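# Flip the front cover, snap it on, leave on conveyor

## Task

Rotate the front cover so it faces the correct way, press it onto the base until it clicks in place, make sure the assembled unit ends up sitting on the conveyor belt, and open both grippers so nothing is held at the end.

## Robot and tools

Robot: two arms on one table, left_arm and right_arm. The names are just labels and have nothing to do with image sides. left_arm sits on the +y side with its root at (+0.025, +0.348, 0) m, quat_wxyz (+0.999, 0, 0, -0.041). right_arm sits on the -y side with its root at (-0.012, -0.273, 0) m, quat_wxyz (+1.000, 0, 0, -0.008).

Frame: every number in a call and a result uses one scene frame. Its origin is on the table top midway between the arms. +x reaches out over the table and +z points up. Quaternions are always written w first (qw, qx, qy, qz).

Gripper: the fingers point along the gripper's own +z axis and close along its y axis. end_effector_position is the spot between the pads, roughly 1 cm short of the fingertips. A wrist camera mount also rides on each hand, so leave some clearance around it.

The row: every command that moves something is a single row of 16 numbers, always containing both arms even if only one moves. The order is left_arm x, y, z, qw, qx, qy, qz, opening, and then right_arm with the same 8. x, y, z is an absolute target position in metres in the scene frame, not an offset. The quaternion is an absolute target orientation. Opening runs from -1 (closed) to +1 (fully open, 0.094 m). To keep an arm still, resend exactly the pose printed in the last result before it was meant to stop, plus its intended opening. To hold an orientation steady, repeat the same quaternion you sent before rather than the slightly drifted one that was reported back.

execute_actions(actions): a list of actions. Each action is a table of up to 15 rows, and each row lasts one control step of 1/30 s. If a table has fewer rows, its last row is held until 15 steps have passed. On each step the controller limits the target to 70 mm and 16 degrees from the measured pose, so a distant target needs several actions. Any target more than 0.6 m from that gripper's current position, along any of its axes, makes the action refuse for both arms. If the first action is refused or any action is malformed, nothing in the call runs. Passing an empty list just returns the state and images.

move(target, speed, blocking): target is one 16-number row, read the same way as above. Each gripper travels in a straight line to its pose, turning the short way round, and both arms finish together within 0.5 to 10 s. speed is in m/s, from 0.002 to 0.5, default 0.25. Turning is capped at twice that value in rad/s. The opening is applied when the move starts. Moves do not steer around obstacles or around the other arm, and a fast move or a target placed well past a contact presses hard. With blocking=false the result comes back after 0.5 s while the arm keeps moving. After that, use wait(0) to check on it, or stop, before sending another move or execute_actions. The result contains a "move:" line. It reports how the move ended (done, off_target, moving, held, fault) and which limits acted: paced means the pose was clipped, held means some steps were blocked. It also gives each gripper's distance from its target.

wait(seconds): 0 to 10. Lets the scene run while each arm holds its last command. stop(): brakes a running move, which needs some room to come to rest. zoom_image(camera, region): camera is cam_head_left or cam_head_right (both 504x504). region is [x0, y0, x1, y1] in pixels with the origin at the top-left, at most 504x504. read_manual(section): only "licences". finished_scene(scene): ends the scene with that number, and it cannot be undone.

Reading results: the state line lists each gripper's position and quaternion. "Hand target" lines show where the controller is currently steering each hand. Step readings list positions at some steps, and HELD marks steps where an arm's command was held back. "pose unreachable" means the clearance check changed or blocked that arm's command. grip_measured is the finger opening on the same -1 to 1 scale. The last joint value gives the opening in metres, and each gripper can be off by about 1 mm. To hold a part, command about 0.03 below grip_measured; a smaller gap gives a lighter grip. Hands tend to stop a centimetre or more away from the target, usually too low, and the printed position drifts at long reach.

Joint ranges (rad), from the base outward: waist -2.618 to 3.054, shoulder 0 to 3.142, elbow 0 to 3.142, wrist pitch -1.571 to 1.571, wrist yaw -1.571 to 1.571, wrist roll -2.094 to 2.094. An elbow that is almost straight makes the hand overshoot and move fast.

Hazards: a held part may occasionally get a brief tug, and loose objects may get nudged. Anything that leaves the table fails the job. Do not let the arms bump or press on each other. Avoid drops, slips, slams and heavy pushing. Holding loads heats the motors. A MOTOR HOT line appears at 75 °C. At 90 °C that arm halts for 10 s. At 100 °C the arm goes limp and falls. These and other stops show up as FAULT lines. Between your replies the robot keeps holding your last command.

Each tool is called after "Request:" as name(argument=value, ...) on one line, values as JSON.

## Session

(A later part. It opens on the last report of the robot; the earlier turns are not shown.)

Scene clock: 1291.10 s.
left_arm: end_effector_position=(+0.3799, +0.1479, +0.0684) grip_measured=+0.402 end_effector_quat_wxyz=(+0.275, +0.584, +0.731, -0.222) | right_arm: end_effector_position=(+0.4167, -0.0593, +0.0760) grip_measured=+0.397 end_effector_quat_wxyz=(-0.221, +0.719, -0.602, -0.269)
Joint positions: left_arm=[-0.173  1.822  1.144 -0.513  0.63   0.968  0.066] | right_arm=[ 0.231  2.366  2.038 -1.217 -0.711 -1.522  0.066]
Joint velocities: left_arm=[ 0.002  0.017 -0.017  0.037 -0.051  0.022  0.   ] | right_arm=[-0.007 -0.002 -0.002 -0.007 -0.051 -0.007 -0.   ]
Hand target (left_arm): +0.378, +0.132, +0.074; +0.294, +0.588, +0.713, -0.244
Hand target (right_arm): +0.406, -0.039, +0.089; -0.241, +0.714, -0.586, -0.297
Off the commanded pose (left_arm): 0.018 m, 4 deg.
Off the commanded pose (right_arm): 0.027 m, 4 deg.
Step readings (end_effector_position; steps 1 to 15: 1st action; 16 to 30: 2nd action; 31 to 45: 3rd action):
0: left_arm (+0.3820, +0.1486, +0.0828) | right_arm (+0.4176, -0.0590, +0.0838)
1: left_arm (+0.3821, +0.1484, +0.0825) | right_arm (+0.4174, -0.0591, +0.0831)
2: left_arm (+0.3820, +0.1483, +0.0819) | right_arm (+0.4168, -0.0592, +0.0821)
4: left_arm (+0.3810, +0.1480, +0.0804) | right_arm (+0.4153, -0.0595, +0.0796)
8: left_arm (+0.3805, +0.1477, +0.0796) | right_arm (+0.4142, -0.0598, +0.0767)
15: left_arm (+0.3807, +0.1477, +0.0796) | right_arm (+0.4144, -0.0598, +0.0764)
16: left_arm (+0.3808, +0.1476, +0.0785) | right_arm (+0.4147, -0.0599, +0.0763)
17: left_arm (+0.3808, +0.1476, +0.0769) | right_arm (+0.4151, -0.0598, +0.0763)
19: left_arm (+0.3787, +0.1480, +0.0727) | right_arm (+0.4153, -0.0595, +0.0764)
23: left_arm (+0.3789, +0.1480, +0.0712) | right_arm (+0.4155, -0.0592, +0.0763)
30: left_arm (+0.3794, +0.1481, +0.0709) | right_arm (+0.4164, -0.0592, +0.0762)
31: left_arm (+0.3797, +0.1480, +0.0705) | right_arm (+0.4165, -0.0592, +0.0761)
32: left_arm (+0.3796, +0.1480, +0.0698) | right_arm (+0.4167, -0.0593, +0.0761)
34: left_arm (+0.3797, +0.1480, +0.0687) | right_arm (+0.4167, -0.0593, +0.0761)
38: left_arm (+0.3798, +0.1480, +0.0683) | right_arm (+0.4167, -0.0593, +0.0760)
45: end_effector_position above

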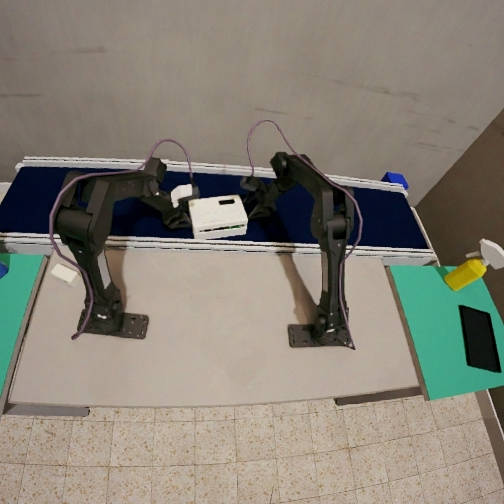

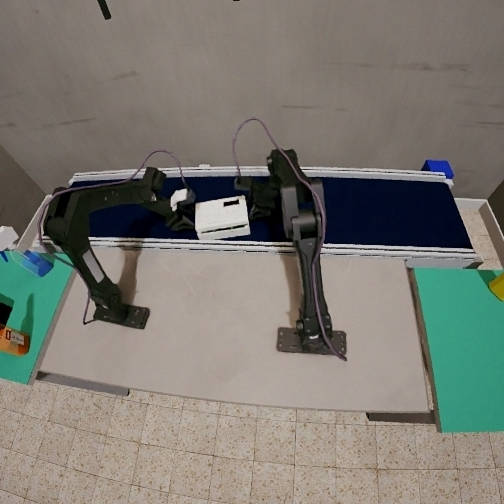

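Request:
execute_actions(actions=[[[0.378,0.127,0.080,0.296,0.587,0.713,-0.244,0.4,0.402,-0.042,0.087,0.244,-0.713,0.587,0.296,0.4]],[[0.378,0.125,0.080,0.296,0.587,0.713,-0.244,0.4,0.399,-0.044,0.085,0.244,-0.713,0.587,0.296,0.4]],[[0.378,0.125,0.080,0.296,0.587,0.713,-0.244,0.4,0.399,-0.044,0.085,0.244,-0.713,0.587,0.296,0.4]]])

Request:
zoom_image(camera="cam_head_right", region=[180, 185, 270, 245])

Scene clock: 1298.97 s.
left_arm: end_effector_position=(+0.3778, +0.1442, +0.0684) grip_measured=+0.402 end_effector_quat_wxyz=(+0.272, +0.583, +0.732, -0.226) | right_arm: end_effector_position=(+0.4095, -0.0635, +0.0702) grip_measured=+0.397 end_effector_quat_wxyz=(-0.219, +0.718, -0.604, -0.267)
Joint positions: left_arm=[-0.183  1.822  1.144 -0.513  0.63   0.954  0.066] | right_arm=[ 0.227  2.331  1.957 -1.173 -0.705 -1.524  0.066]
Joint velocities: left_arm=[-0.007 -0.007 -0.012 -0.037 -0.051  0.051 -0.001] | right_arm=[-0.002  0.012 -0.017  0.022 -0.051  0.051 -0.   ]
Hand target (left_arm): +0.377, +0.126, +0.080; +0.295, +0.588, +0.713, -0.244
Hand target (right_arm): +0.399, -0.045, +0.085; -0.241, +0.714, -0.587, -0.297
Off the commanded pose (left_arm): 0.022 m, 4 deg.
Off the commanded pose (right_arm): 0.027 m, 5 deg.
Step readings (end_effector_position; steps 1 to 15: 1st action; 16 to 30: 2nd action; 31 to 45: 3rd action):
0: left_arm (+0.3799, +0.1479, +0.0684) | right_arm (+0.4167, -0.0593, +0.0760)
1: left_arm (+0.3797, +0.1475, +0.0684) | right_arm (+0.4162, -0.0594, +0.0753)
2: left_arm (+0.3795, +0.1473, +0.0684) | right_arm (+0.4146, -0.0599, +0.0742)
4: left_arm (+0.3791, +0.1465, +0.0684) | right_arm (+0.4114, -0.0611, +0.0720)
8: left_arm (+0.3789, +0.1460, +0.0684) | right_arm (+0.4111, -0.0614, +0.0710)
15: left_arm (+0.3789, +0.1460, +0.0684) | right_arm (+0.4112, -0.0615, +0.0710)
16: left_arm (+0.3788, +0.1459, +0.0684) | right_arm (+0.4108, -0.0616, +0.0708)
17: left_arm (+0.3786, +0.1456, +0.0684) | right_arm (+0.4106, -0.0620, +0.0705)
19: left_arm (+0.3781, +0.1447, +0.0684) | right_arm (+0.4098, -0.0628, +0.0705)
23: left_arm (+0.3778, +0.1442, +0.0684) | right_arm (+0.4095, -0.0635, +0.0704)
30: left_arm (+0.3778, +0.1442, +0.0684) | right_arm (+0.4095, -0.0635, +0.0702)
31: left_arm (+0.3778, +0.1442, +0.0684) | right_arm (+0.4095, -0.0635, +0.0702)
32: left_arm (+0.3778, +0.1442, +0.0684) | right_arm (+0.4095, -0.0635, +0.0702)
34: left_arm (+0.3778, +0.1442, +0.0684) | right_arm (+0.4095, -0.0635, +0.0702)
38: left_arm (+0.3778, +0.1442, +0.0684) | right_arm (+0.4095, -0.0635, +0.0702)
45: end_effector_position above

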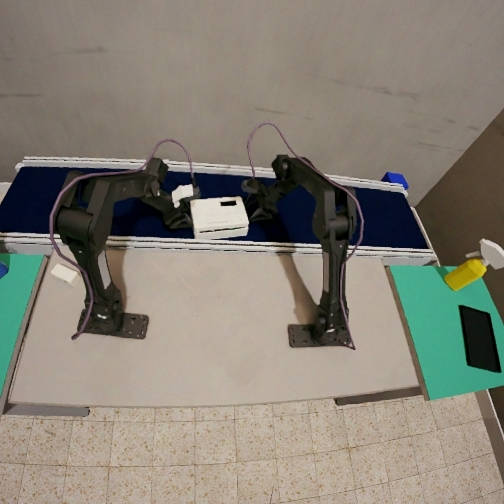

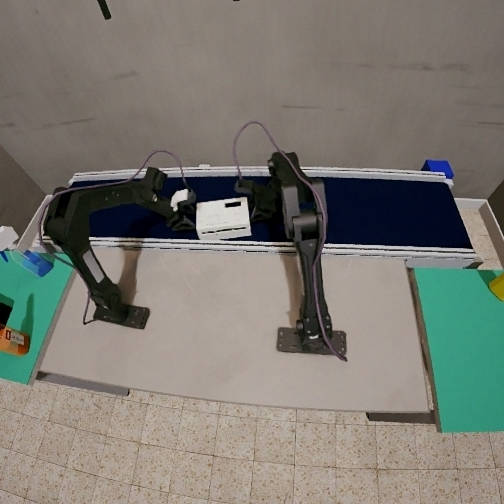

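Region (180, 185, 270, 245) of cam_head_right's 504x504 image, scaled by 5.600, with more detail than that image has.

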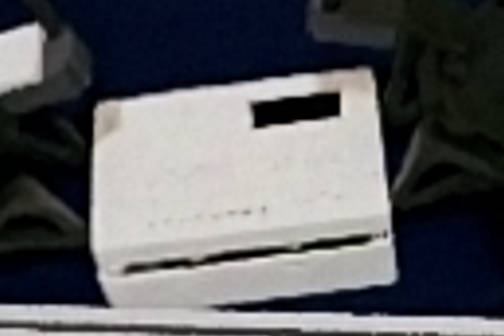

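Request:
execute_actions(actions=[[[0.378,0.15,0.075,0.296,0.587,0.713,-0.244,0.4,0.408,-0.07,0.08,0.244,-0.713,0.587,0.296,0.4]],[[0.375,0.17,0.080,0.296,0.587,0.713,-0.244,0.4,0.41,-0.09,0.085,0.244,-0.713,0.587,0.296,0.4]]])

Request:
zoom_image(camera="cam_head_right", region=[180, 185, 270, 245])

Request:
zoom_image(camera="cam_head_left", region=[175, 185, 265, 245])

Scene clock: 1312.57 s.
left_arm: end_effector_position=(+0.3854, +0.1716, +0.0763) grip_measured=+0.402 end_effector_quat_wxyz=(+0.299, +0.584, +0.718, -0.231) | right_arm: end_effector_position=(+0.4074, -0.0936, +0.0780) grip_measured=+0.397 end_effector_quat_wxyz=(-0.237, +0.711, -0.594, -0.291)
Joint positions: left_arm=[-0.085  1.809  1.137 -0.537  0.7    1.065  0.066] | right_arm=[ 0.143  2.331  1.957 -1.259 -0.768 -1.648  0.066]
Joint velocities: left_arm=[ 0.007  0.022  0.007 -0.022  0.007  0.168  0.002] | right_arm=[-0.012 -0.007 -0.007 -0.007 -0.081 -0.066  0.   ]
Hand target (left_arm): +0.375, +0.170, +0.080; +0.297, +0.587, +0.713, -0.244
Hand target (right_arm): +0.410, -0.090, +0.085; -0.245, +0.713, -0.587, -0.295
Off the commanded pose (left_arm): 0.011 m, 2 deg.
Off the commanded pose (right_arm): 0.008 m, 1 deg.
Step readings (end_effector_position; steps 1 to 15: 1st action; 16 to 30: 2nd action):
0: left_arm (+0.3778, +0.1442, +0.0684) | right_arm (+0.4095, -0.0635, +0.0702)
1: left_arm (+0.3783, +0.1454, +0.0688) | right_arm (+0.4103, -0.0651, +0.0706)
2: left_arm (+0.3791, +0.1465, +0.0695) | right_arm (+0.4105, -0.0656, +0.0720)
4: left_arm (+0.3816, +0.1508, +0.0705) | right_arm (+0.4117, -0.0689, +0.0740)
8: left_arm (+0.3836, +0.1528, +0.0721) | right_arm (+0.4128, -0.0733, +0.0759)
15: left_arm (+0.3831, +0.1515, +0.0732) | right_arm (+0.4112, -0.0723, +0.0772)
16: left_arm (+0.3833, +0.1527, +0.0740) | right_arm (+0.4107, -0.0736, +0.0774)
17: left_arm (+0.3835, +0.1558, +0.0746) | right_arm (+0.4097, -0.0758, +0.0776)
19: left_arm (+0.3857, +0.1648, +0.0758) | right_arm (+0.4094, -0.0828, +0.0777)
23: left_arm (+0.3874, +0.1719, +0.0765) | right_arm (+0.4098, -0.0928, +0.0779)
30: end_effector_position above

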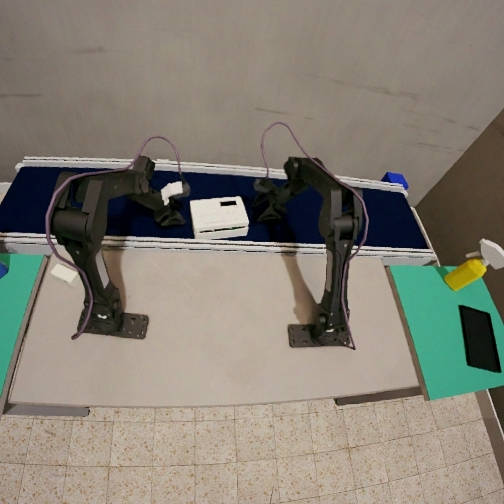

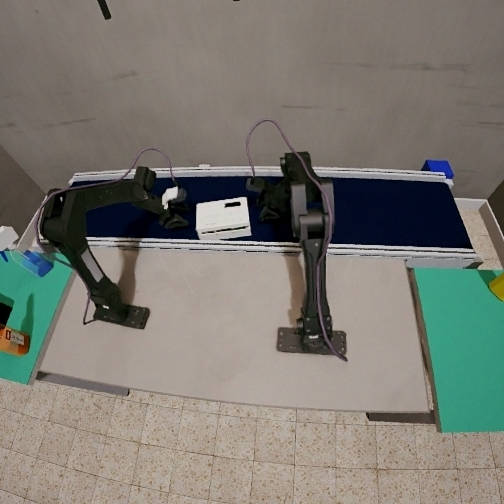

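Region (180, 185, 270, 245) of cam_head_right's 504x504 image, scaled by 5.600, with more detail than that image has.

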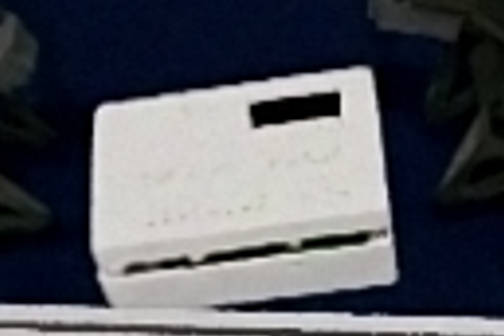

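Region (175, 185, 265, 245) of cam_head_left's 504x504 image, scaled by 5.600, with more detail than that image has.

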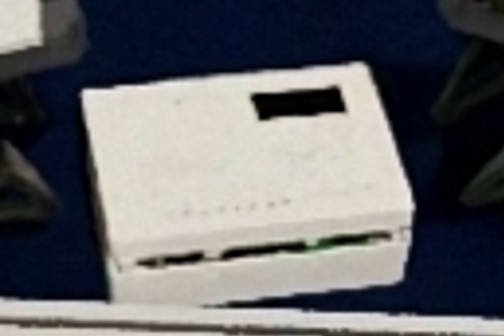

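Request:
execute_actions(actions=[[[0.375,0.158,0.074,0.296,0.587,0.713,-0.244,0.4,0.408,-0.085,0.055,0.244,-0.713,0.587,0.296,0.4]],[[0.375,0.154,0.074,0.296,0.587,0.713,-0.244,0.4,0.408,-0.08,0.04,0.244,-0.713,0.587,0.296,0.4]],[[0.375,0.152,0.074,0.296,0.587,0.713,-0.244,0.4,0.407,-0.07,0.04,0.244,-0.713,0.587,0.296,0.4]],[[0.375,0.150,0.074,0.296,0.587,0.713,-0.244,0.4,0.406,-0.064,0.04,0.244,-0.713,0.587,0.296,0.4]]])

Scene clock: 1325.87 s.
left_arm: end_effector_position=(+0.3804, +0.1518, +0.0764) grip_measured=+0.402 end_effector_quat_wxyz=(+0.300, +0.589, +0.711, -0.239) | right_arm: end_effector_position=(+0.4136, -0.0674, +0.0482) grip_measured=+0.397 end_effector_quat_wxyz=(-0.249, +0.719, -0.585, -0.281)
Joint positions: left_arm=[-0.137  1.809  1.126 -0.494  0.701  1.019  0.066] | right_arm=[ 0.198  2.359  1.885 -1.077 -0.77  -1.586  0.066]
Joint velocities: left_arm=[ 0.007 -0.022 -0.007 -0.037  0.007  0.037  0.   ] | right_arm=[-0.002 -0.002  0.007  0.007 -0.095  0.022  0.   ]
Hand target (left_arm): +0.375, +0.150, +0.074; +0.296, +0.587, +0.713, -0.244
Hand target (right_arm): +0.406, -0.064, +0.040; -0.243, +0.713, -0.587, -0.296
Off the commanded pose (left_arm): 0.006 m, 1 deg.
Off the commanded pose (right_arm): 0.012 m, 2 deg.
Step readings (end_effector_position; steps 1 to 15: 1st action; 16 to 30: 2nd action; 31 to 45: 3rd action; 46 to 60: 4th action):
0: left_arm (+0.3848, +0.1715, +0.0763) | right_arm (+0.4068, -0.0937, +0.0781)
1: left_arm (+0.3845, +0.1705, +0.0761) | right_arm (+0.4075, -0.0933, +0.0766)
2: left_arm (+0.3840, +0.1686, +0.0758) | right_arm (+0.4084, -0.0928, +0.0748)
4: left_arm (+0.3812, +0.1634, +0.0750) | right_arm (+0.4083, -0.0919, +0.0693)
8: left_arm (+0.3791, +0.1596, +0.0744) | right_arm (+0.4090, -0.0903, +0.0629)
15: left_arm (+0.3801, +0.1594, +0.0748) | right_arm (+0.4117, -0.0898, +0.0626)
16: left_arm (+0.3802, +0.1593, +0.0749) | right_arm (+0.4121, -0.0893, +0.0613)
17: left_arm (+0.3803, +0.1586, +0.0750) | right_arm (+0.4126, -0.0887, +0.0598)
19: left_arm (+0.3803, +0.1573, +0.0753) | right_arm (+0.4115, -0.0871, +0.0550)
23: left_arm (+0.3804, +0.1564, +0.0755) | right_arm (+0.4104, -0.0845, +0.0488)
30: left_arm (+0.3808, +0.1563, +0.0757) | right_arm (+0.4124, -0.0841, +0.0482)
31: left_arm (+0.3808, +0.1561, +0.0757) | right_arm (+0.4127, -0.0834, +0.0482)
32: left_arm (+0.3808, +0.1558, +0.0757) | right_arm (+0.4131, -0.0821, +0.0482)
34: left_arm (+0.3805, +0.1548, +0.0759) | right_arm (+0.4127, -0.0783, +0.0482)
38: left_arm (+0.3805, +0.1541, +0.0760) | right_arm (+0.4117, -0.0729, +0.0481)
45: left_arm (+0.3806, +0.1541, +0.0760) | right_arm (+0.4125, -0.0724, +0.0481)
46: left_arm (+0.3806, +0.1539, +0.0761) | right_arm (+0.4126, -0.0720, +0.0481)
47: left_arm (+0.3806, +0.1535, +0.0762) | right_arm (+0.4130, -0.0716, +0.0482)
49: left_arm (+0.3804, +0.1526, +0.0763) | right_arm (+0.4132, -0.0700, +0.0482)
53: left_arm (+0.3803, +0.1519, +0.0764) | right_arm (+0.4131, -0.0677, +0.0482)
60: end_effector_position above

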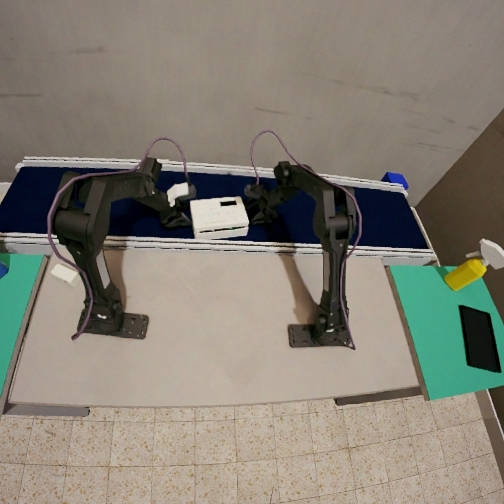

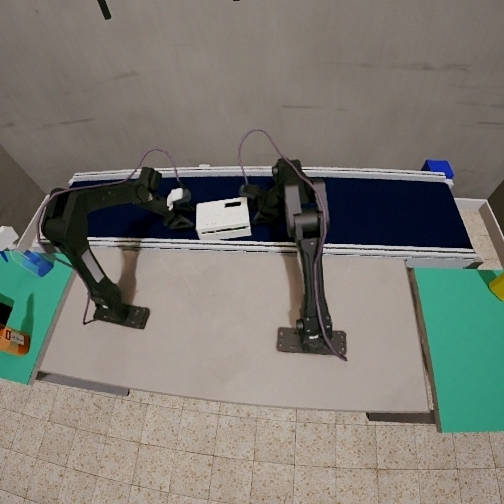

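Request:
execute_actions(actions=[[[0.375,0.150,0.064,0.296,0.587,0.713,-0.244,0.4,0.406,-0.064,0.04,0.244,-0.713,0.587,0.296,0.4]],[[0.375,0.146,0.062,0.296,0.587,0.713,-0.244,0.4,0.406,-0.064,0.04,0.244,-0.713,0.587,0.296,0.4]],[[0.375,0.143,0.062,0.296,0.587,0.713,-0.244,0.4,0.406,-0.064,0.04,0.244,-0.713,0.587,0.296,0.4]],[[0.375,0.1405,0.062,0.296,0.587,0.713,-0.244,0.4,0.406,-0.064,0.04,0.244,-0.713,0.587,0.296,0.4]]])

Request:
zoom_image(camera="cam_head_right", region=[180, 185, 270, 245])

Scene clock: 1334.33 s.
left_arm: end_effector_position=(+0.3810, +0.1431, +0.0732) grip_measured=+0.402 end_effector_quat_wxyz=(+0.309, +0.591, +0.708, -0.234) | right_arm: end_effector_position=(+0.4139, -0.0674, +0.0482) grip_measured=+0.397 end_effector_quat_wxyz=(-0.250, +0.719, -0.585, -0.281)
Joint positions: left_arm=[-0.162  1.809  1.102 -0.43   0.69   0.988  0.066] | right_arm=[ 0.198  2.359  1.885 -1.076 -0.77  -1.585  0.066]
Joint velocities: left_arm=[ 0.002 -0.002 -0.022  0.037  0.081 -0.007  0.   ] | right_arm=[-0.007 -0.002  0.017  0.051  0.081  0.022  0.001]
Hand target (left_arm): +0.375, +0.141, +0.062; +0.296, +0.587, +0.713, -0.244
Hand target (right_arm): +0.406, -0.064, +0.040; -0.243, +0.713, -0.587, -0.296
Off the commanded pose (left_arm): 0.013 m, 2 deg.
Off the commanded pose (right_arm): 0.012 m, 2 deg.
Step readings (end_effector_position; steps 1 to 15: 1st action; 16 to 30: 2nd action; 31 to 45: 3rd action; 46 to 60: 4th action):
0: left_arm (+0.3805, +0.1518, +0.0765) | right_arm (+0.4138, -0.0674, +0.0482)
1: left_arm (+0.3806, +0.1518, +0.0758) | right_arm (+0.4138, -0.0674, +0.0482)
2: left_arm (+0.3809, +0.1517, +0.0751) | right_arm (+0.4138, -0.0674, +0.0482)
4: left_arm (+0.3796, +0.1520, +0.0728) | right_arm (+0.4138, -0.0674, +0.0482)
8: left_arm (+0.3789, +0.1521, +0.0715) | right_arm (+0.4138, -0.0674, +0.0482)
15: left_arm (+0.3804, +0.1518, +0.0721) | right_arm (+0.4139, -0.0674, +0.0482)
16: left_arm (+0.3807, +0.1515, +0.0722) | right_arm (+0.4139, -0.0674, +0.0482)
17: left_arm (+0.3809, +0.1506, +0.0724) | right_arm (+0.4139, -0.0674, +0.0482)
19: left_arm (+0.3808, +0.1485, +0.0728) | right_arm (+0.4139, -0.0674, +0.0482)
23: left_arm (+0.3810, +0.1470, +0.0732) | right_arm (+0.4139, -0.0674, +0.0482)
30: left_arm (+0.3815, +0.1469, +0.0733) | right_arm (+0.4139, -0.0674, +0.0482)
31: left_arm (+0.3817, +0.1467, +0.0733) | right_arm (+0.4139, -0.0674, +0.0482)
32: left_arm (+0.3817, +0.1463, +0.0734) | right_arm (+0.4139, -0.0674, +0.0482)
34: left_arm (+0.3814, +0.1451, +0.0735) | right_arm (+0.4139, -0.0674, +0.0482)
38: left_arm (+0.3813, +0.1447, +0.0734) | right_arm (+0.4139, -0.0674, +0.0482)
45: left_arm (+0.3813, +0.1448, +0.0733) | right_arm (+0.4139, -0.0674, +0.0482)
46: left_arm (+0.3814, +0.1447, +0.0732) | right_arm (+0.4139, -0.0674, +0.0482)
47: left_arm (+0.3813, +0.1445, +0.0731) | right_arm (+0.4139, -0.0674, +0.0482)
49: left_arm (+0.3811, +0.1437, +0.0731) | right_arm (+0.4139, -0.0674, +0.0482)
53: left_arm (+0.3810, +0.1431, +0.0732) | right_arm (+0.4139, -0.0674, +0.0482)
60: end_effector_position above

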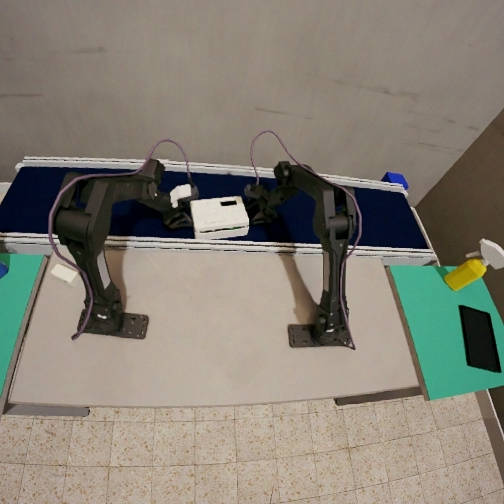

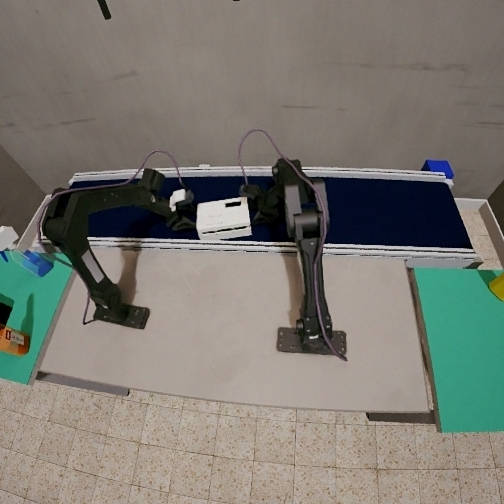

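Region (180, 185, 270, 245) of cam_head_right's 504x504 image, scaled by 5.600, with more detail than that image has.

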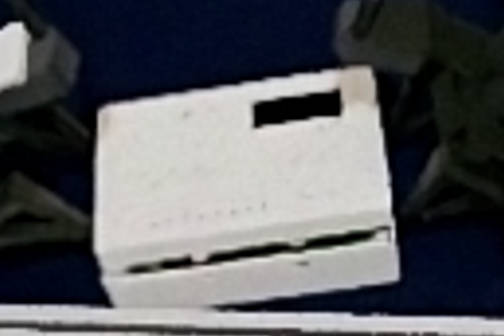

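Request:
move(target=[0.37,0.18,0.09,0.296,0.587,0.713,-0.244,0.4,0.43,-0.13,0.09,0.244,-0.713,0.587,0.296,-1], speed=0.08)

Request:
move(target=[0.37,0.18,0.12,0,0.643,0.766,0,0.8,0.505,-0.10,0.064,0.518,-0.474,0.564,0.434,-1], speed=0.2)

Request:
move(target=[0.37,0.18,0.12,0,0.643,0.766,0,0.8,0.505,-0.028,0.064,0.518,-0.474,0.564,0.434,-1], speed=0.06)

Request:
zoom_image(camera="cam_head_right", region=[180, 175, 285, 245])

Scene clock: 1348.60 s.
left_arm: end_effector_position=(+0.3672, +0.1813, +0.0745) grip_measured=+0.402 end_effector_quat_wxyz=(+0.281, +0.584, +0.722, -0.242) | right_arm: end_effector_position=(+0.4287, -0.1309, +0.0890) grip_measured=-0.979 end_effector_quat_wxyz=(-0.242, +0.714, -0.590, -0.289)
Joint positions: left_arm=[-0.063  1.776  1.102 -0.601  0.711  1.103  0.066] | right_arm=[ 0.056  2.442  2.192 -1.459 -0.764 -1.777  0.001]
Joint velocities: left_arm=[ 0.002 -0.002 -0.022 -0.007 -0.007  0.095 -0.   ] | right_arm=[ 0.002 -0.017  0.002  0.051 -0.081  0.007  0.   ]
Hand target (left_arm): +0.370, +0.180, +0.090; +0.296, +0.587, +0.713, -0.244
Hand target (right_arm): +0.430, -0.130, +0.090; -0.245, +0.712, -0.587, -0.295
Off the commanded pose (left_arm): 0.016 m, 2 deg.
Off the commanded pose (right_arm): 0.002 m, 1 deg.
move: off_target (left_arm)

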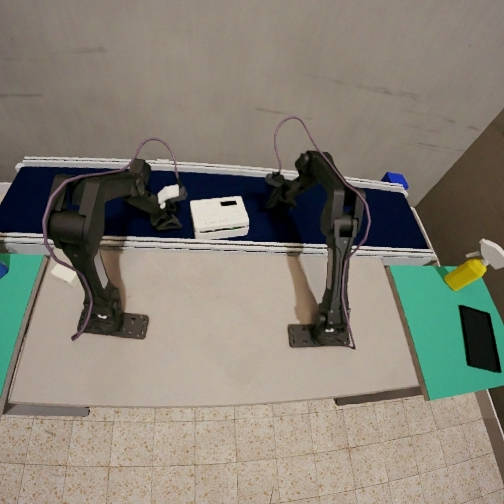

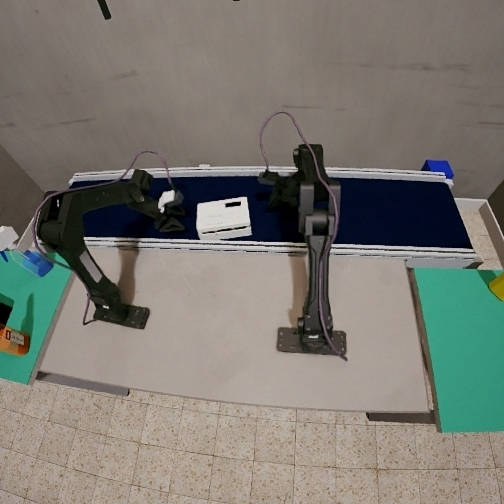

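Scene clock: 1352.50 s.
left_arm: end_effector_position=(+0.3695, +0.1810, +0.1202) grip_measured=+0.798 end_effector_quat_wxyz=(+0.004, +0.647, +0.763, -0.002) | right_arm: end_effector_position=(+0.5062, -0.1023, +0.0546) grip_measured=-0.979 end_effector_quat_wxyz=(+0.511, -0.476, +0.565, +0.439)
Joint positions: left_arm=[-0.369  1.995  1.792 -1.361  0.006  0.955  0.084] | right_arm=[ 0.005  2.533  1.597  0.382 -1.394 -0.537  0.001]
Joint velocities: left_arm=[-0.012 -0.002 -0.002 -0.066  0.037 -0.007  0.   ] | right_arm=[ 0.007  0.002 -0.022  0.081  0.022  0.051  0.001]
Hand target (left_arm): +0.371, +0.180, +0.120; -0.002, +0.644, +0.765, -0.001
Hand target (right_arm): +0.503, -0.101, +0.063; +0.514, -0.478, +0.562, +0.438
Off the commanded pose (left_arm): 0.001 m, 1 deg.
Off the commanded pose (right_arm): 0.010 m, 1 deg.
move: done

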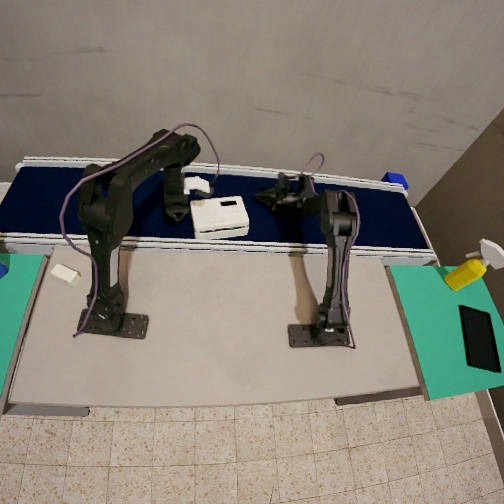

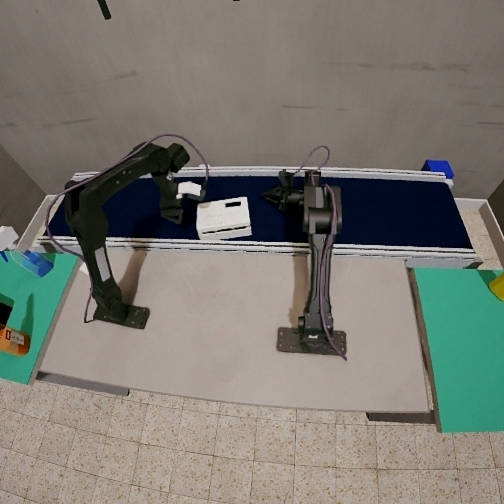

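Scene clock: 1354.17 s.
left_arm: end_effector_position=(+0.3695, +0.1810, +0.1202) grip_measured=+0.798 end_effector_quat_wxyz=(+0.004, +0.645, +0.764, -0.002) | right_arm: end_effector_position=(+0.5121, -0.0288, +0.0762) grip_measured=-0.979 end_effector_quat_wxyz=(+0.528, -0.483, +0.554, +0.426)
Joint positions: left_arm=[-0.369  1.995  1.792 -1.361  0.006  0.952  0.084] | right_arm=[ 0.153  2.533  1.597  0.681 -1.248 -0.28   0.001]
Joint velocities: left_arm=[-0.012 -0.007  0.007 -0.051 -0.007  0.007  0.   ] | right_arm=[ 0.012  0.002 -0.017 -0.022 -0.022  0.037  0.001]
Hand target (left_arm): +0.370, +0.180, +0.120; +0.000, +0.643, +0.766, -0.000
Hand target (right_arm): +0.506, -0.028, +0.064; +0.517, -0.475, +0.565, +0.433
Off the commanded pose (left_arm): 0.001 m, 1 deg.
Off the commanded pose (right_arm): 0.014 m, 2 deg.
move: off_target (right_arm)

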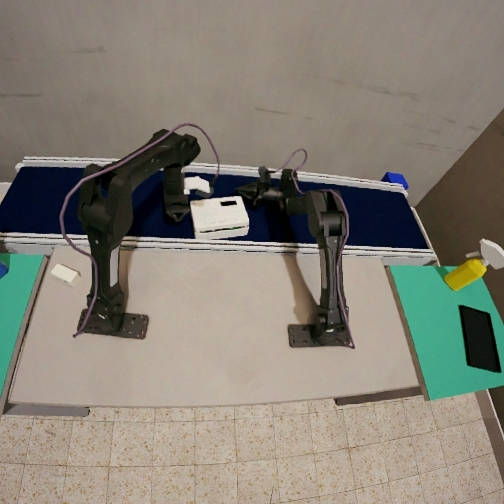

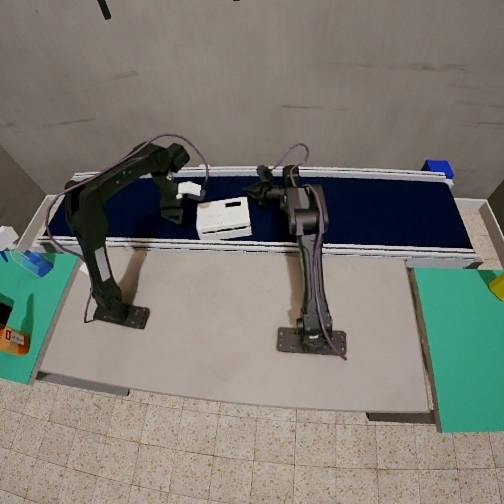

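Region (180, 175, 285, 245) of cam_head_right's 504x504 image, scaled by 4.800, with more detail than that image has.

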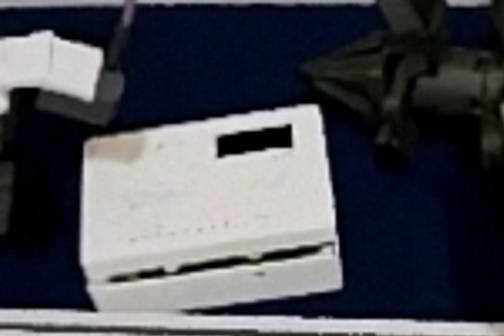

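Request:
execute_actions(actions=[[[0.37,0.18,0.12,0,0.643,0.766,0,0.8,0.499,-0.024,0.062,0.518,-0.474,0.564,0.434,-1]],[[0.37,0.18,0.12,0,0.643,0.766,0,0.8,0.493,-0.024,0.062,0.518,-0.474,0.564,0.434,-1]],[[0.37,0.18,0.12,0,0.643,0.766,0,0.8,0.488,-0.024,0.064,0.518,-0.474,0.564,0.434,-1]],[[0.37,0.18,0.12,0,0.643,0.766,0,0.8,0.484,-0.024,0.066,0.518,-0.474,0.564,0.434,-1]]])

Request:
zoom_image(camera="cam_head_right", region=[180, 175, 285, 245])

Scene clock: 1363.93 s.
left_arm: end_effector_position=(+0.3695, +0.1811, +0.1202) grip_measured=+0.798 end_effector_quat_wxyz=(+0.004, +0.645, +0.764, -0.002) | right_arm: end_effector_position=(+0.4905, -0.0288, +0.0572) grip_measured=-0.979 end_effector_quat_wxyz=(+0.518, -0.470, +0.570, +0.431)
Joint positions: left_arm=[-0.369  1.995  1.792 -1.361  0.005  0.952  0.084] | right_arm=[ 0.161  2.509  1.462  0.772 -1.227 -0.255  0.001]
Joint velocities: left_arm=[-0.002  0.032  0.002  0.007  0.051 -0.037 -0.001] | right_arm=[-0.002 -0.002 -0.007  0.007 -0.037  0.007 -0.   ]
Hand target (left_arm): +0.370, +0.180, +0.120; +0.000, +0.643, +0.766, +0.000
Hand target (right_arm): +0.484, -0.024, +0.066; +0.518, -0.474, +0.564, +0.434
Off the commanded pose (left_arm): 0.001 m, 1 deg.
Off the commanded pose (right_arm): 0.012 m, 1 deg.
Step readings (end_effector_position; steps 1 to 15: 1st action; 16 to 30: 2nd action; 31 to 45: 3rd action; 46 to 60: 4th action):
0: left_arm (+0.3695, +0.1811, +0.1202) | right_arm (+0.5124, -0.0289, +0.0765)
1: left_arm (+0.3695, +0.1811, +0.1202) | right_arm (+0.5117, -0.0289, +0.0753)
2: left_arm (+0.3695, +0.1811, +0.1202) | right_arm (+0.5099, -0.0290, +0.0734)
4: left_arm (+0.3695, +0.1811, +0.1202) | right_arm (+0.5061, -0.0286, +0.0679)
8: left_arm (+0.3695, +0.1811, +0.1202) | right_arm (+0.5025, -0.0269, +0.0639)
15: left_arm (+0.3695, +0.1811, +0.1202) | right_arm (+0.5032, -0.0267, +0.0655)
16: left_arm (+0.3695, +0.1811, +0.1202) | right_arm (+0.5027, -0.0269, +0.0646)
17: left_arm (+0.3695, +0.1811, +0.1202) | right_arm (+0.5015, -0.0271, +0.0637)
19: left_arm (+0.3695, +0.1811, +0.1202) | right_arm (+0.4991, -0.0274, +0.0603)
23: left_arm (+0.3695, +0.1811, +0.1202) | right_arm (+0.4973, -0.0277, +0.0578)
30: left_arm (+0.3695, +0.1811, +0.1202) | right_arm (+0.4976, -0.0277, +0.0586)
31: left_arm (+0.3695, +0.1811, +0.1202) | right_arm (+0.4972, -0.0278, +0.0584)
32: left_arm (+0.3695, +0.1811, +0.1202) | right_arm (+0.4959, -0.0280, +0.0579)
34: left_arm (+0.3695, +0.1811, +0.1202) | right_arm (+0.4939, -0.0281, +0.0563)
38: left_arm (+0.3695, +0.1811, +0.1202) | right_arm (+0.4932, -0.0281, +0.0551)
45: left_arm (+0.3695, +0.1811, +0.1202) | right_arm (+0.4933, -0.0281, +0.0555)
46: left_arm (+0.3695, +0.1811, +0.1202) | right_arm (+0.4929, -0.0282, +0.0555)
47: left_arm (+0.3695, +0.1811, +0.1202) | right_arm (+0.4919, -0.0285, +0.0555)
49: left_arm (+0.3695, +0.1811, +0.1202) | right_arm (+0.4904, -0.0287, +0.0558)
53: left_arm (+0.3695, +0.1811, +0.1202) | right_arm (+0.4904, -0.0288, +0.0568)
60: end_effector_position above

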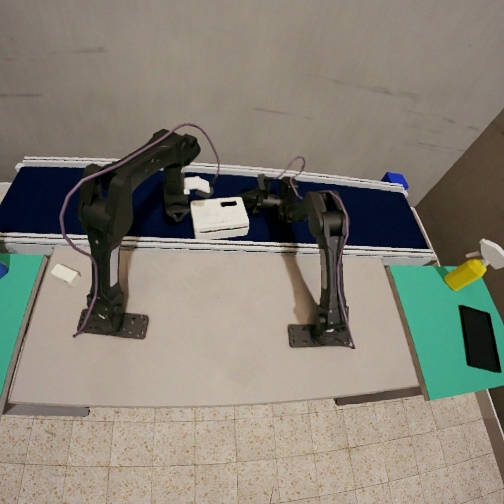

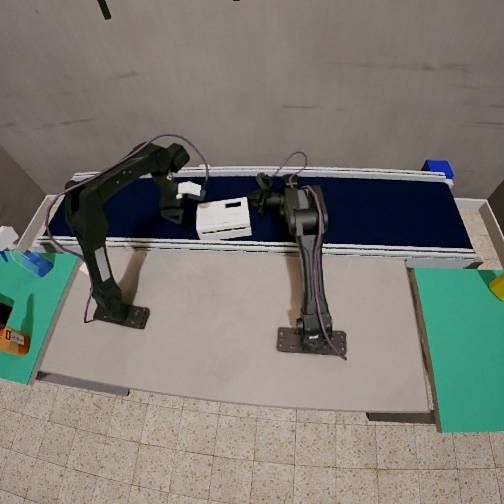

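Region (180, 175, 285, 245) of cam_head_right's 504x504 image, scaled by 4.800, with more detail than that image has.

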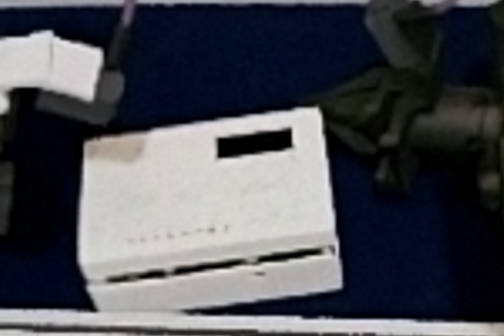

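Request:
move(target=[0.381,0.158,0.064,0.296,0.587,0.713,-0.244,-1,0.488,-0.027,0.06,0.518,-0.474,0.564,0.434,-1], speed=0.15)

Request:
execute_actions(actions=[[[0.381,0.151,0.062,0.296,0.587,0.713,-0.244,-1,0.488,-0.027,0.06,0.518,-0.474,0.564,0.434,-1]],[[0.381,0.146,0.062,0.296,0.587,0.713,-0.244,-1,0.488,-0.027,0.06,0.518,-0.474,0.564,0.434,-1]],[[0.381,0.143,0.062,0.296,0.587,0.713,-0.244,-1,0.488,-0.027,0.06,0.518,-0.474,0.564,0.434,-1]],[[0.381,0.141,0.062,0.296,0.587,0.713,-0.244,-1,0.488,-0.027,0.06,0.518,-0.474,0.564,0.434,-1]]])

Request:
zoom_image(camera="cam_head_right", region=[180, 175, 285, 245])

Request:
zoom_image(camera="cam_head_left", region=[175, 175, 280, 245])

Scene clock: 1379.97 s.
left_arm: end_effector_position=(+0.3849, +0.1586, +0.0626) grip_measured=-0.982 end_effector_quat_wxyz=(+0.295, +0.591, +0.714, -0.232) | right_arm: end_effector_position=(+0.4905, -0.0288, +0.0573) grip_measured=-0.979 end_effector_quat_wxyz=(+0.518, -0.470, +0.570, +0.431)
Joint positions: left_arm=[-0.122  1.843  1.122 -0.476  0.688  1.042  0.001] | right_arm=[ 0.161  2.509  1.462  0.773 -1.227 -0.254  0.001]
Joint velocities: left_arm=[-0.002  0.002  0.017 -0.007 -0.081 -0.066 -0.   ] | right_arm=[-0.012  0.012  0.002 -0.037  0.007  0.007  0.   ]
Hand target (left_arm): +0.381, +0.158, +0.064; +0.298, +0.586, +0.713, -0.243
Hand target (right_arm): +0.488, -0.027, +0.060; +0.518, -0.474, +0.564, +0.434
Off the commanded pose (left_arm): 0.004 m, 1 deg.
Off the commanded pose (right_arm): 0.004 m, 1 deg.
move: done

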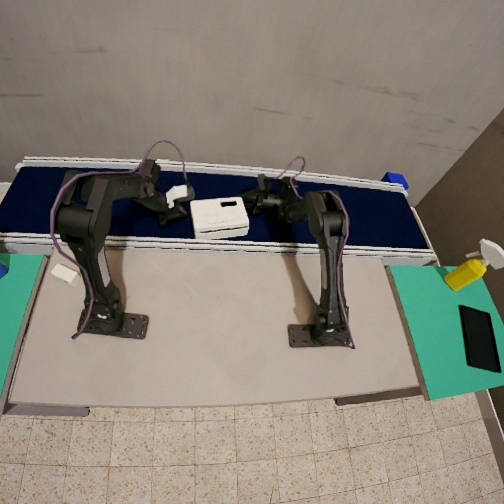

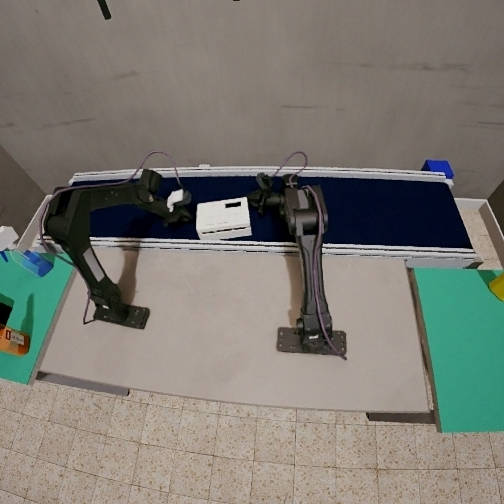

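Scene clock: 1381.97 s.
left_arm: end_effector_position=(+0.3853, +0.1448, +0.0656) grip_measured=-0.982 end_effector_quat_wxyz=(+0.300, +0.589, +0.712, -0.236) | right_arm: end_effector_position=(+0.4905, -0.0288, +0.0573) grip_measured=-0.979 end_effector_quat_wxyz=(+0.518, -0.470, +0.570, +0.431)
Joint positions: left_arm=[-0.156  1.843  1.122 -0.438  0.688  0.993  0.001] | right_arm=[ 0.161  2.509  1.462  0.773 -1.227 -0.254  0.001]
Joint velocities: left_arm=[ 0.017 -0.017 -0.012 -0.007 -0.022 -0.066  0.   ] | right_arm=[ 0.002 -0.002 -0.017  0.066 -0.051  0.007  0.001]
Hand target (left_arm): +0.381, +0.141, +0.062; +0.296, +0.587, +0.713, -0.244
Hand target (right_arm): +0.488, -0.027, +0.060; +0.518, -0.474, +0.564, +0.434
Off the commanded pose (left_arm): 0.007 m, 1 deg.
Off the commanded pose (right_arm): 0.004 m, 1 deg.
Step readings (end_effector_position; steps 1 to 15: 1st action; 16 to 30: 2nd action; 31 to 45: 3rd action; 46 to 60: 4th action):
0: left_arm (+0.3849, +0.1586, +0.0626) | right_arm (+0.4905, -0.0288, +0.0573)
1: left_arm (+0.3851, +0.1582, +0.0628) | right_arm (+0.4905, -0.0288, +0.0573)
2: left_arm (+0.3854, +0.1577, +0.0630) | right_arm (+0.4905, -0.0288, +0.0573)
4: left_arm (+0.3856, +0.1562, +0.0633) | right_arm (+0.4905, -0.0288, +0.0573)
8: left_arm (+0.3858, +0.1550, +0.0637) | right_arm (+0.4905, -0.0288, +0.0573)
15: left_arm (+0.3863, +0.1549, +0.0639) | right_arm (+0.4905, -0.0288, +0.0573)
16: left_arm (+0.3863, +0.1543, +0.0640) | right_arm (+0.4905, -0.0288, +0.0573)
17: left_arm (+0.3862, +0.1534, +0.0642) | right_arm (+0.4905, -0.0288, +0.0573)
19: left_arm (+0.3855, +0.1508, +0.0644) | right_arm (+0.4905, -0.0288, +0.0573)
23: left_arm (+0.3852, +0.1489, +0.0647) | right_arm (+0.4905, -0.0288, +0.0573)
30: left_arm (+0.3856, +0.1488, +0.0649) | right_arm (+0.4905, -0.0288, +0.0573)
31: left_arm (+0.3856, +0.1485, +0.0650) | right_arm (+0.4905, -0.0288, +0.0573)
32: left_arm (+0.3856, +0.1480, +0.0650) | right_arm (+0.4905, -0.0288, +0.0573)
34: left_arm (+0.3854, +0.1468, +0.0652) | right_arm (+0.4905, -0.0288, +0.0573)
38: left_arm (+0.3852, +0.1459, +0.0654) | right_arm (+0.4905, -0.0288, +0.0573)
45: left_arm (+0.3855, +0.1459, +0.0655) | right_arm (+0.4905, -0.0288, +0.0573)
46: left_arm (+0.3855, +0.1457, +0.0655) | right_arm (+0.4905, -0.0288, +0.0573)
47: left_arm (+0.3855, +0.1454, +0.0656) | right_arm (+0.4905, -0.0288, +0.0573)
49: left_arm (+0.3853, +0.1448, +0.0656) | right_arm (+0.4905, -0.0288, +0.0573)
53: left_arm (+0.3853, +0.1448, +0.0656) | right_arm (+0.4905, -0.0288, +0.0573)
60: end_effector_position above

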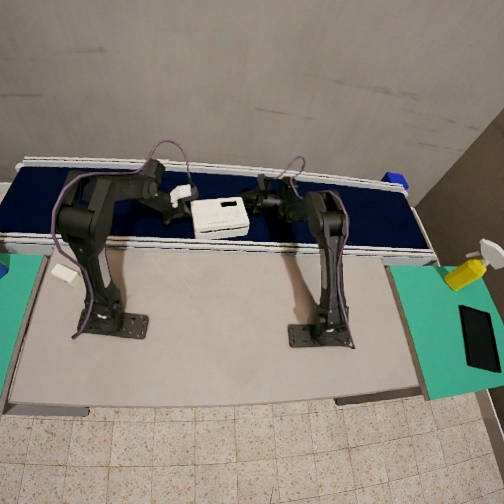

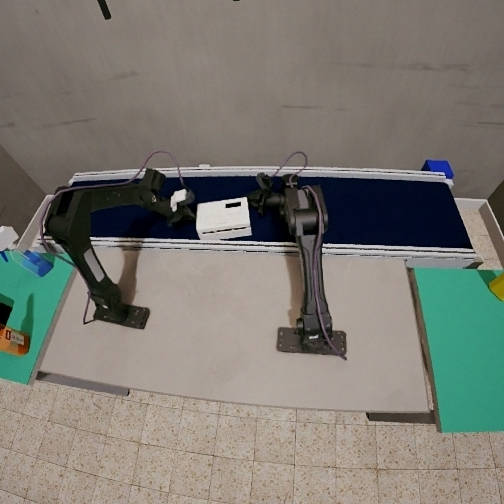

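Region (180, 175, 285, 245) of cam_head_right's 504x504 image, scaled by 4.800, with more detail than that image has.

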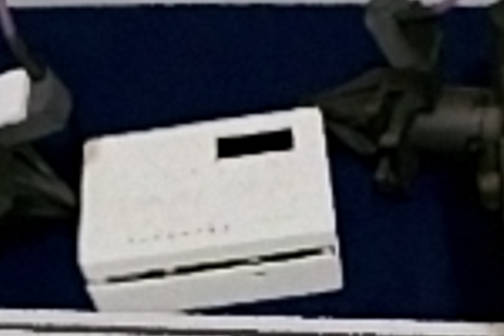

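Region (175, 175, 280, 245) of cam_head_left's 504x504 image, scaled by 4.800, with more detail than that image has.

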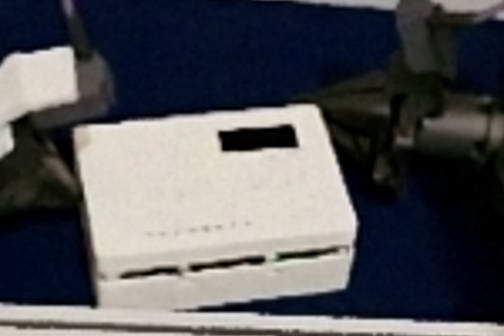

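Just touching; nudging 2 mm more with the right finger eased back slightly.

Request:
execute_actions(actions=[[[0.381,0.141,0.062,0.296,0.587,0.713,-0.244,-1,0.488,-0.036,0.06,0.518,-0.474,0.564,0.434,-1]],[[0.381,0.139,0.062,0.296,0.587,0.713,-0.244,-1,0.488,-0.036,0.06,0.518,-0.474,0.564,0.434,-1]],[[0.381,0.139,0.062,0.296,0.587,0.713,-0.244,-1,0.488,-0.036,0.06,0.518,-0.474,0.564,0.434,-1]]])

Request:
zoom_image(camera="cam_head_right", region=[180, 175, 285, 245])

Request:
zoom_image(camera="cam_head_left", region=[175, 175, 280, 245])

Scene clock: 1396.10 s.
left_arm: end_effector_position=(+0.3850, +0.1431, +0.0656) grip_measured=-0.982 end_effector_quat_wxyz=(+0.300, +0.588, +0.713, -0.236) | right_arm: end_effector_position=(+0.4897, -0.0331, +0.0581) grip_measured=-0.979 end_effector_quat_wxyz=(+0.519, -0.473, +0.565, +0.433)
Joint positions: left_arm=[-0.162  1.843  1.122 -0.435  0.686  0.986  0.001] | right_arm=[ 0.151  2.509  1.462  0.773 -1.245 -0.261  0.001]
Joint velocities: left_arm=[-0.002 -0.007 -0.032 -0.037 -0.007 -0.037  0.001] | right_arm=[ 0.002 -0.017 -0.032  0.022 -0.022 -0.022 -0.   ]
Hand target (left_arm): +0.381, +0.139, +0.062; +0.296, +0.587, +0.713, -0.244
Hand target (right_arm): +0.488, -0.036, +0.060; +0.518, -0.474, +0.564, +0.434
Off the commanded pose (left_arm): 0.007 m, 1 deg.
Off the commanded pose (right_arm): 0.004 m, 0 deg.
Step readings (end_effector_position; steps 1 to 15: 1st action; 16 to 30: 2nd action; 31 to 45: 3rd action):
0: left_arm (+0.3853, +0.1448, +0.0656) | right_arm (+0.4905, -0.0288, +0.0573)
1: left_arm (+0.3853, +0.1448, +0.0656) | right_arm (+0.4904, -0.0291, +0.0573)
2: left_arm (+0.3853, +0.1448, +0.0656) | right_arm (+0.4902, -0.0296, +0.0575)
4: left_arm (+0.3853, +0.1448, +0.0656) | right_arm (+0.4902, -0.0311, +0.0577)
8: left_arm (+0.3853, +0.1448, +0.0656) | right_arm (+0.4904, -0.0330, +0.0579)
15: left_arm (+0.3853, +0.1448, +0.0656) | right_arm (+0.4899, -0.0331, +0.0581)
16: left_arm (+0.3852, +0.1446, +0.0656) | right_arm (+0.4899, -0.0331, +0.0581)
17: left_arm (+0.3853, +0.1443, +0.0656) | right_arm (+0.4899, -0.0331, +0.0581)
19: left_arm (+0.3851, +0.1436, +0.0656) | right_arm (+0.4898, -0.0331, +0.0581)
23: left_arm (+0.3850, +0.1431, +0.0656) | right_arm (+0.4897, -0.0331, +0.0581)
30: left_arm (+0.3850, +0.1431, +0.0656) | right_arm (+0.4897, -0.0331, +0.0581)
31: left_arm (+0.3850, +0.1431, +0.0656) | right_arm (+0.4897, -0.0331, +0.0581)
32: left_arm (+0.3850, +0.1431, +0.0656) | right_arm (+0.4897, -0.0331, +0.0581)
34: left_arm (+0.3850, +0.1431, +0.0656) | right_arm (+0.4897, -0.0331, +0.0581)
38: left_arm (+0.3850, +0.1431, +0.0656) | right_arm (+0.4897, -0.0331, +0.0581)
45: end_effector_position above

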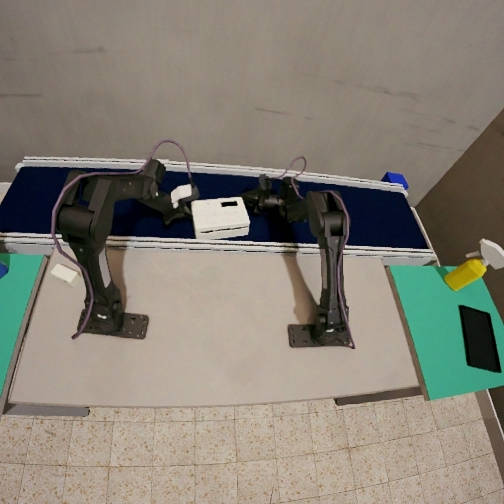

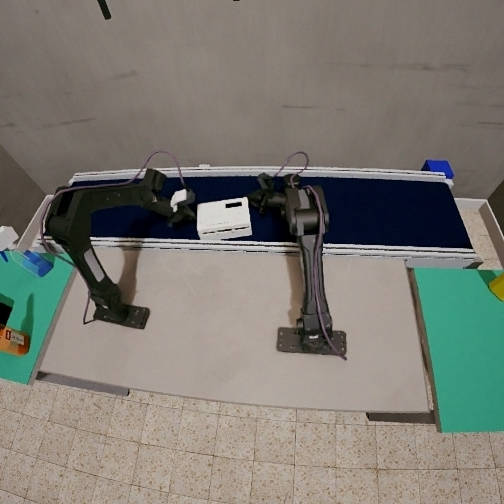

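Region (180, 175, 285, 245) of cam_head_right's 504x504 image, scaled by 4.800, with more detail than that image has.

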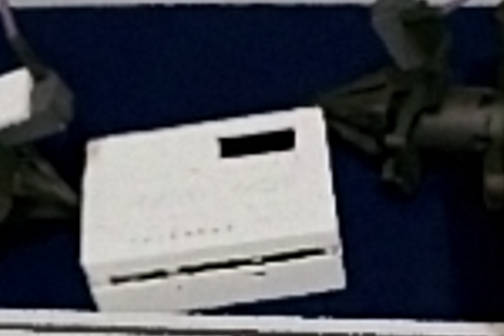

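Region (175, 175, 280, 245) of cam_head_left's 504x504 image, scaled by 4.800, with more detail than that image has.

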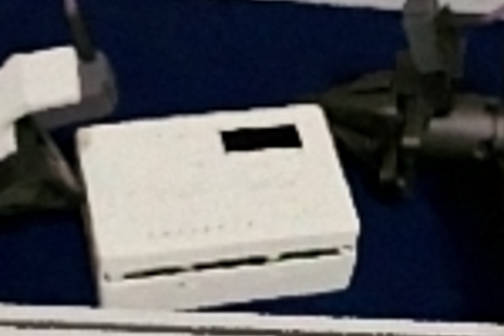

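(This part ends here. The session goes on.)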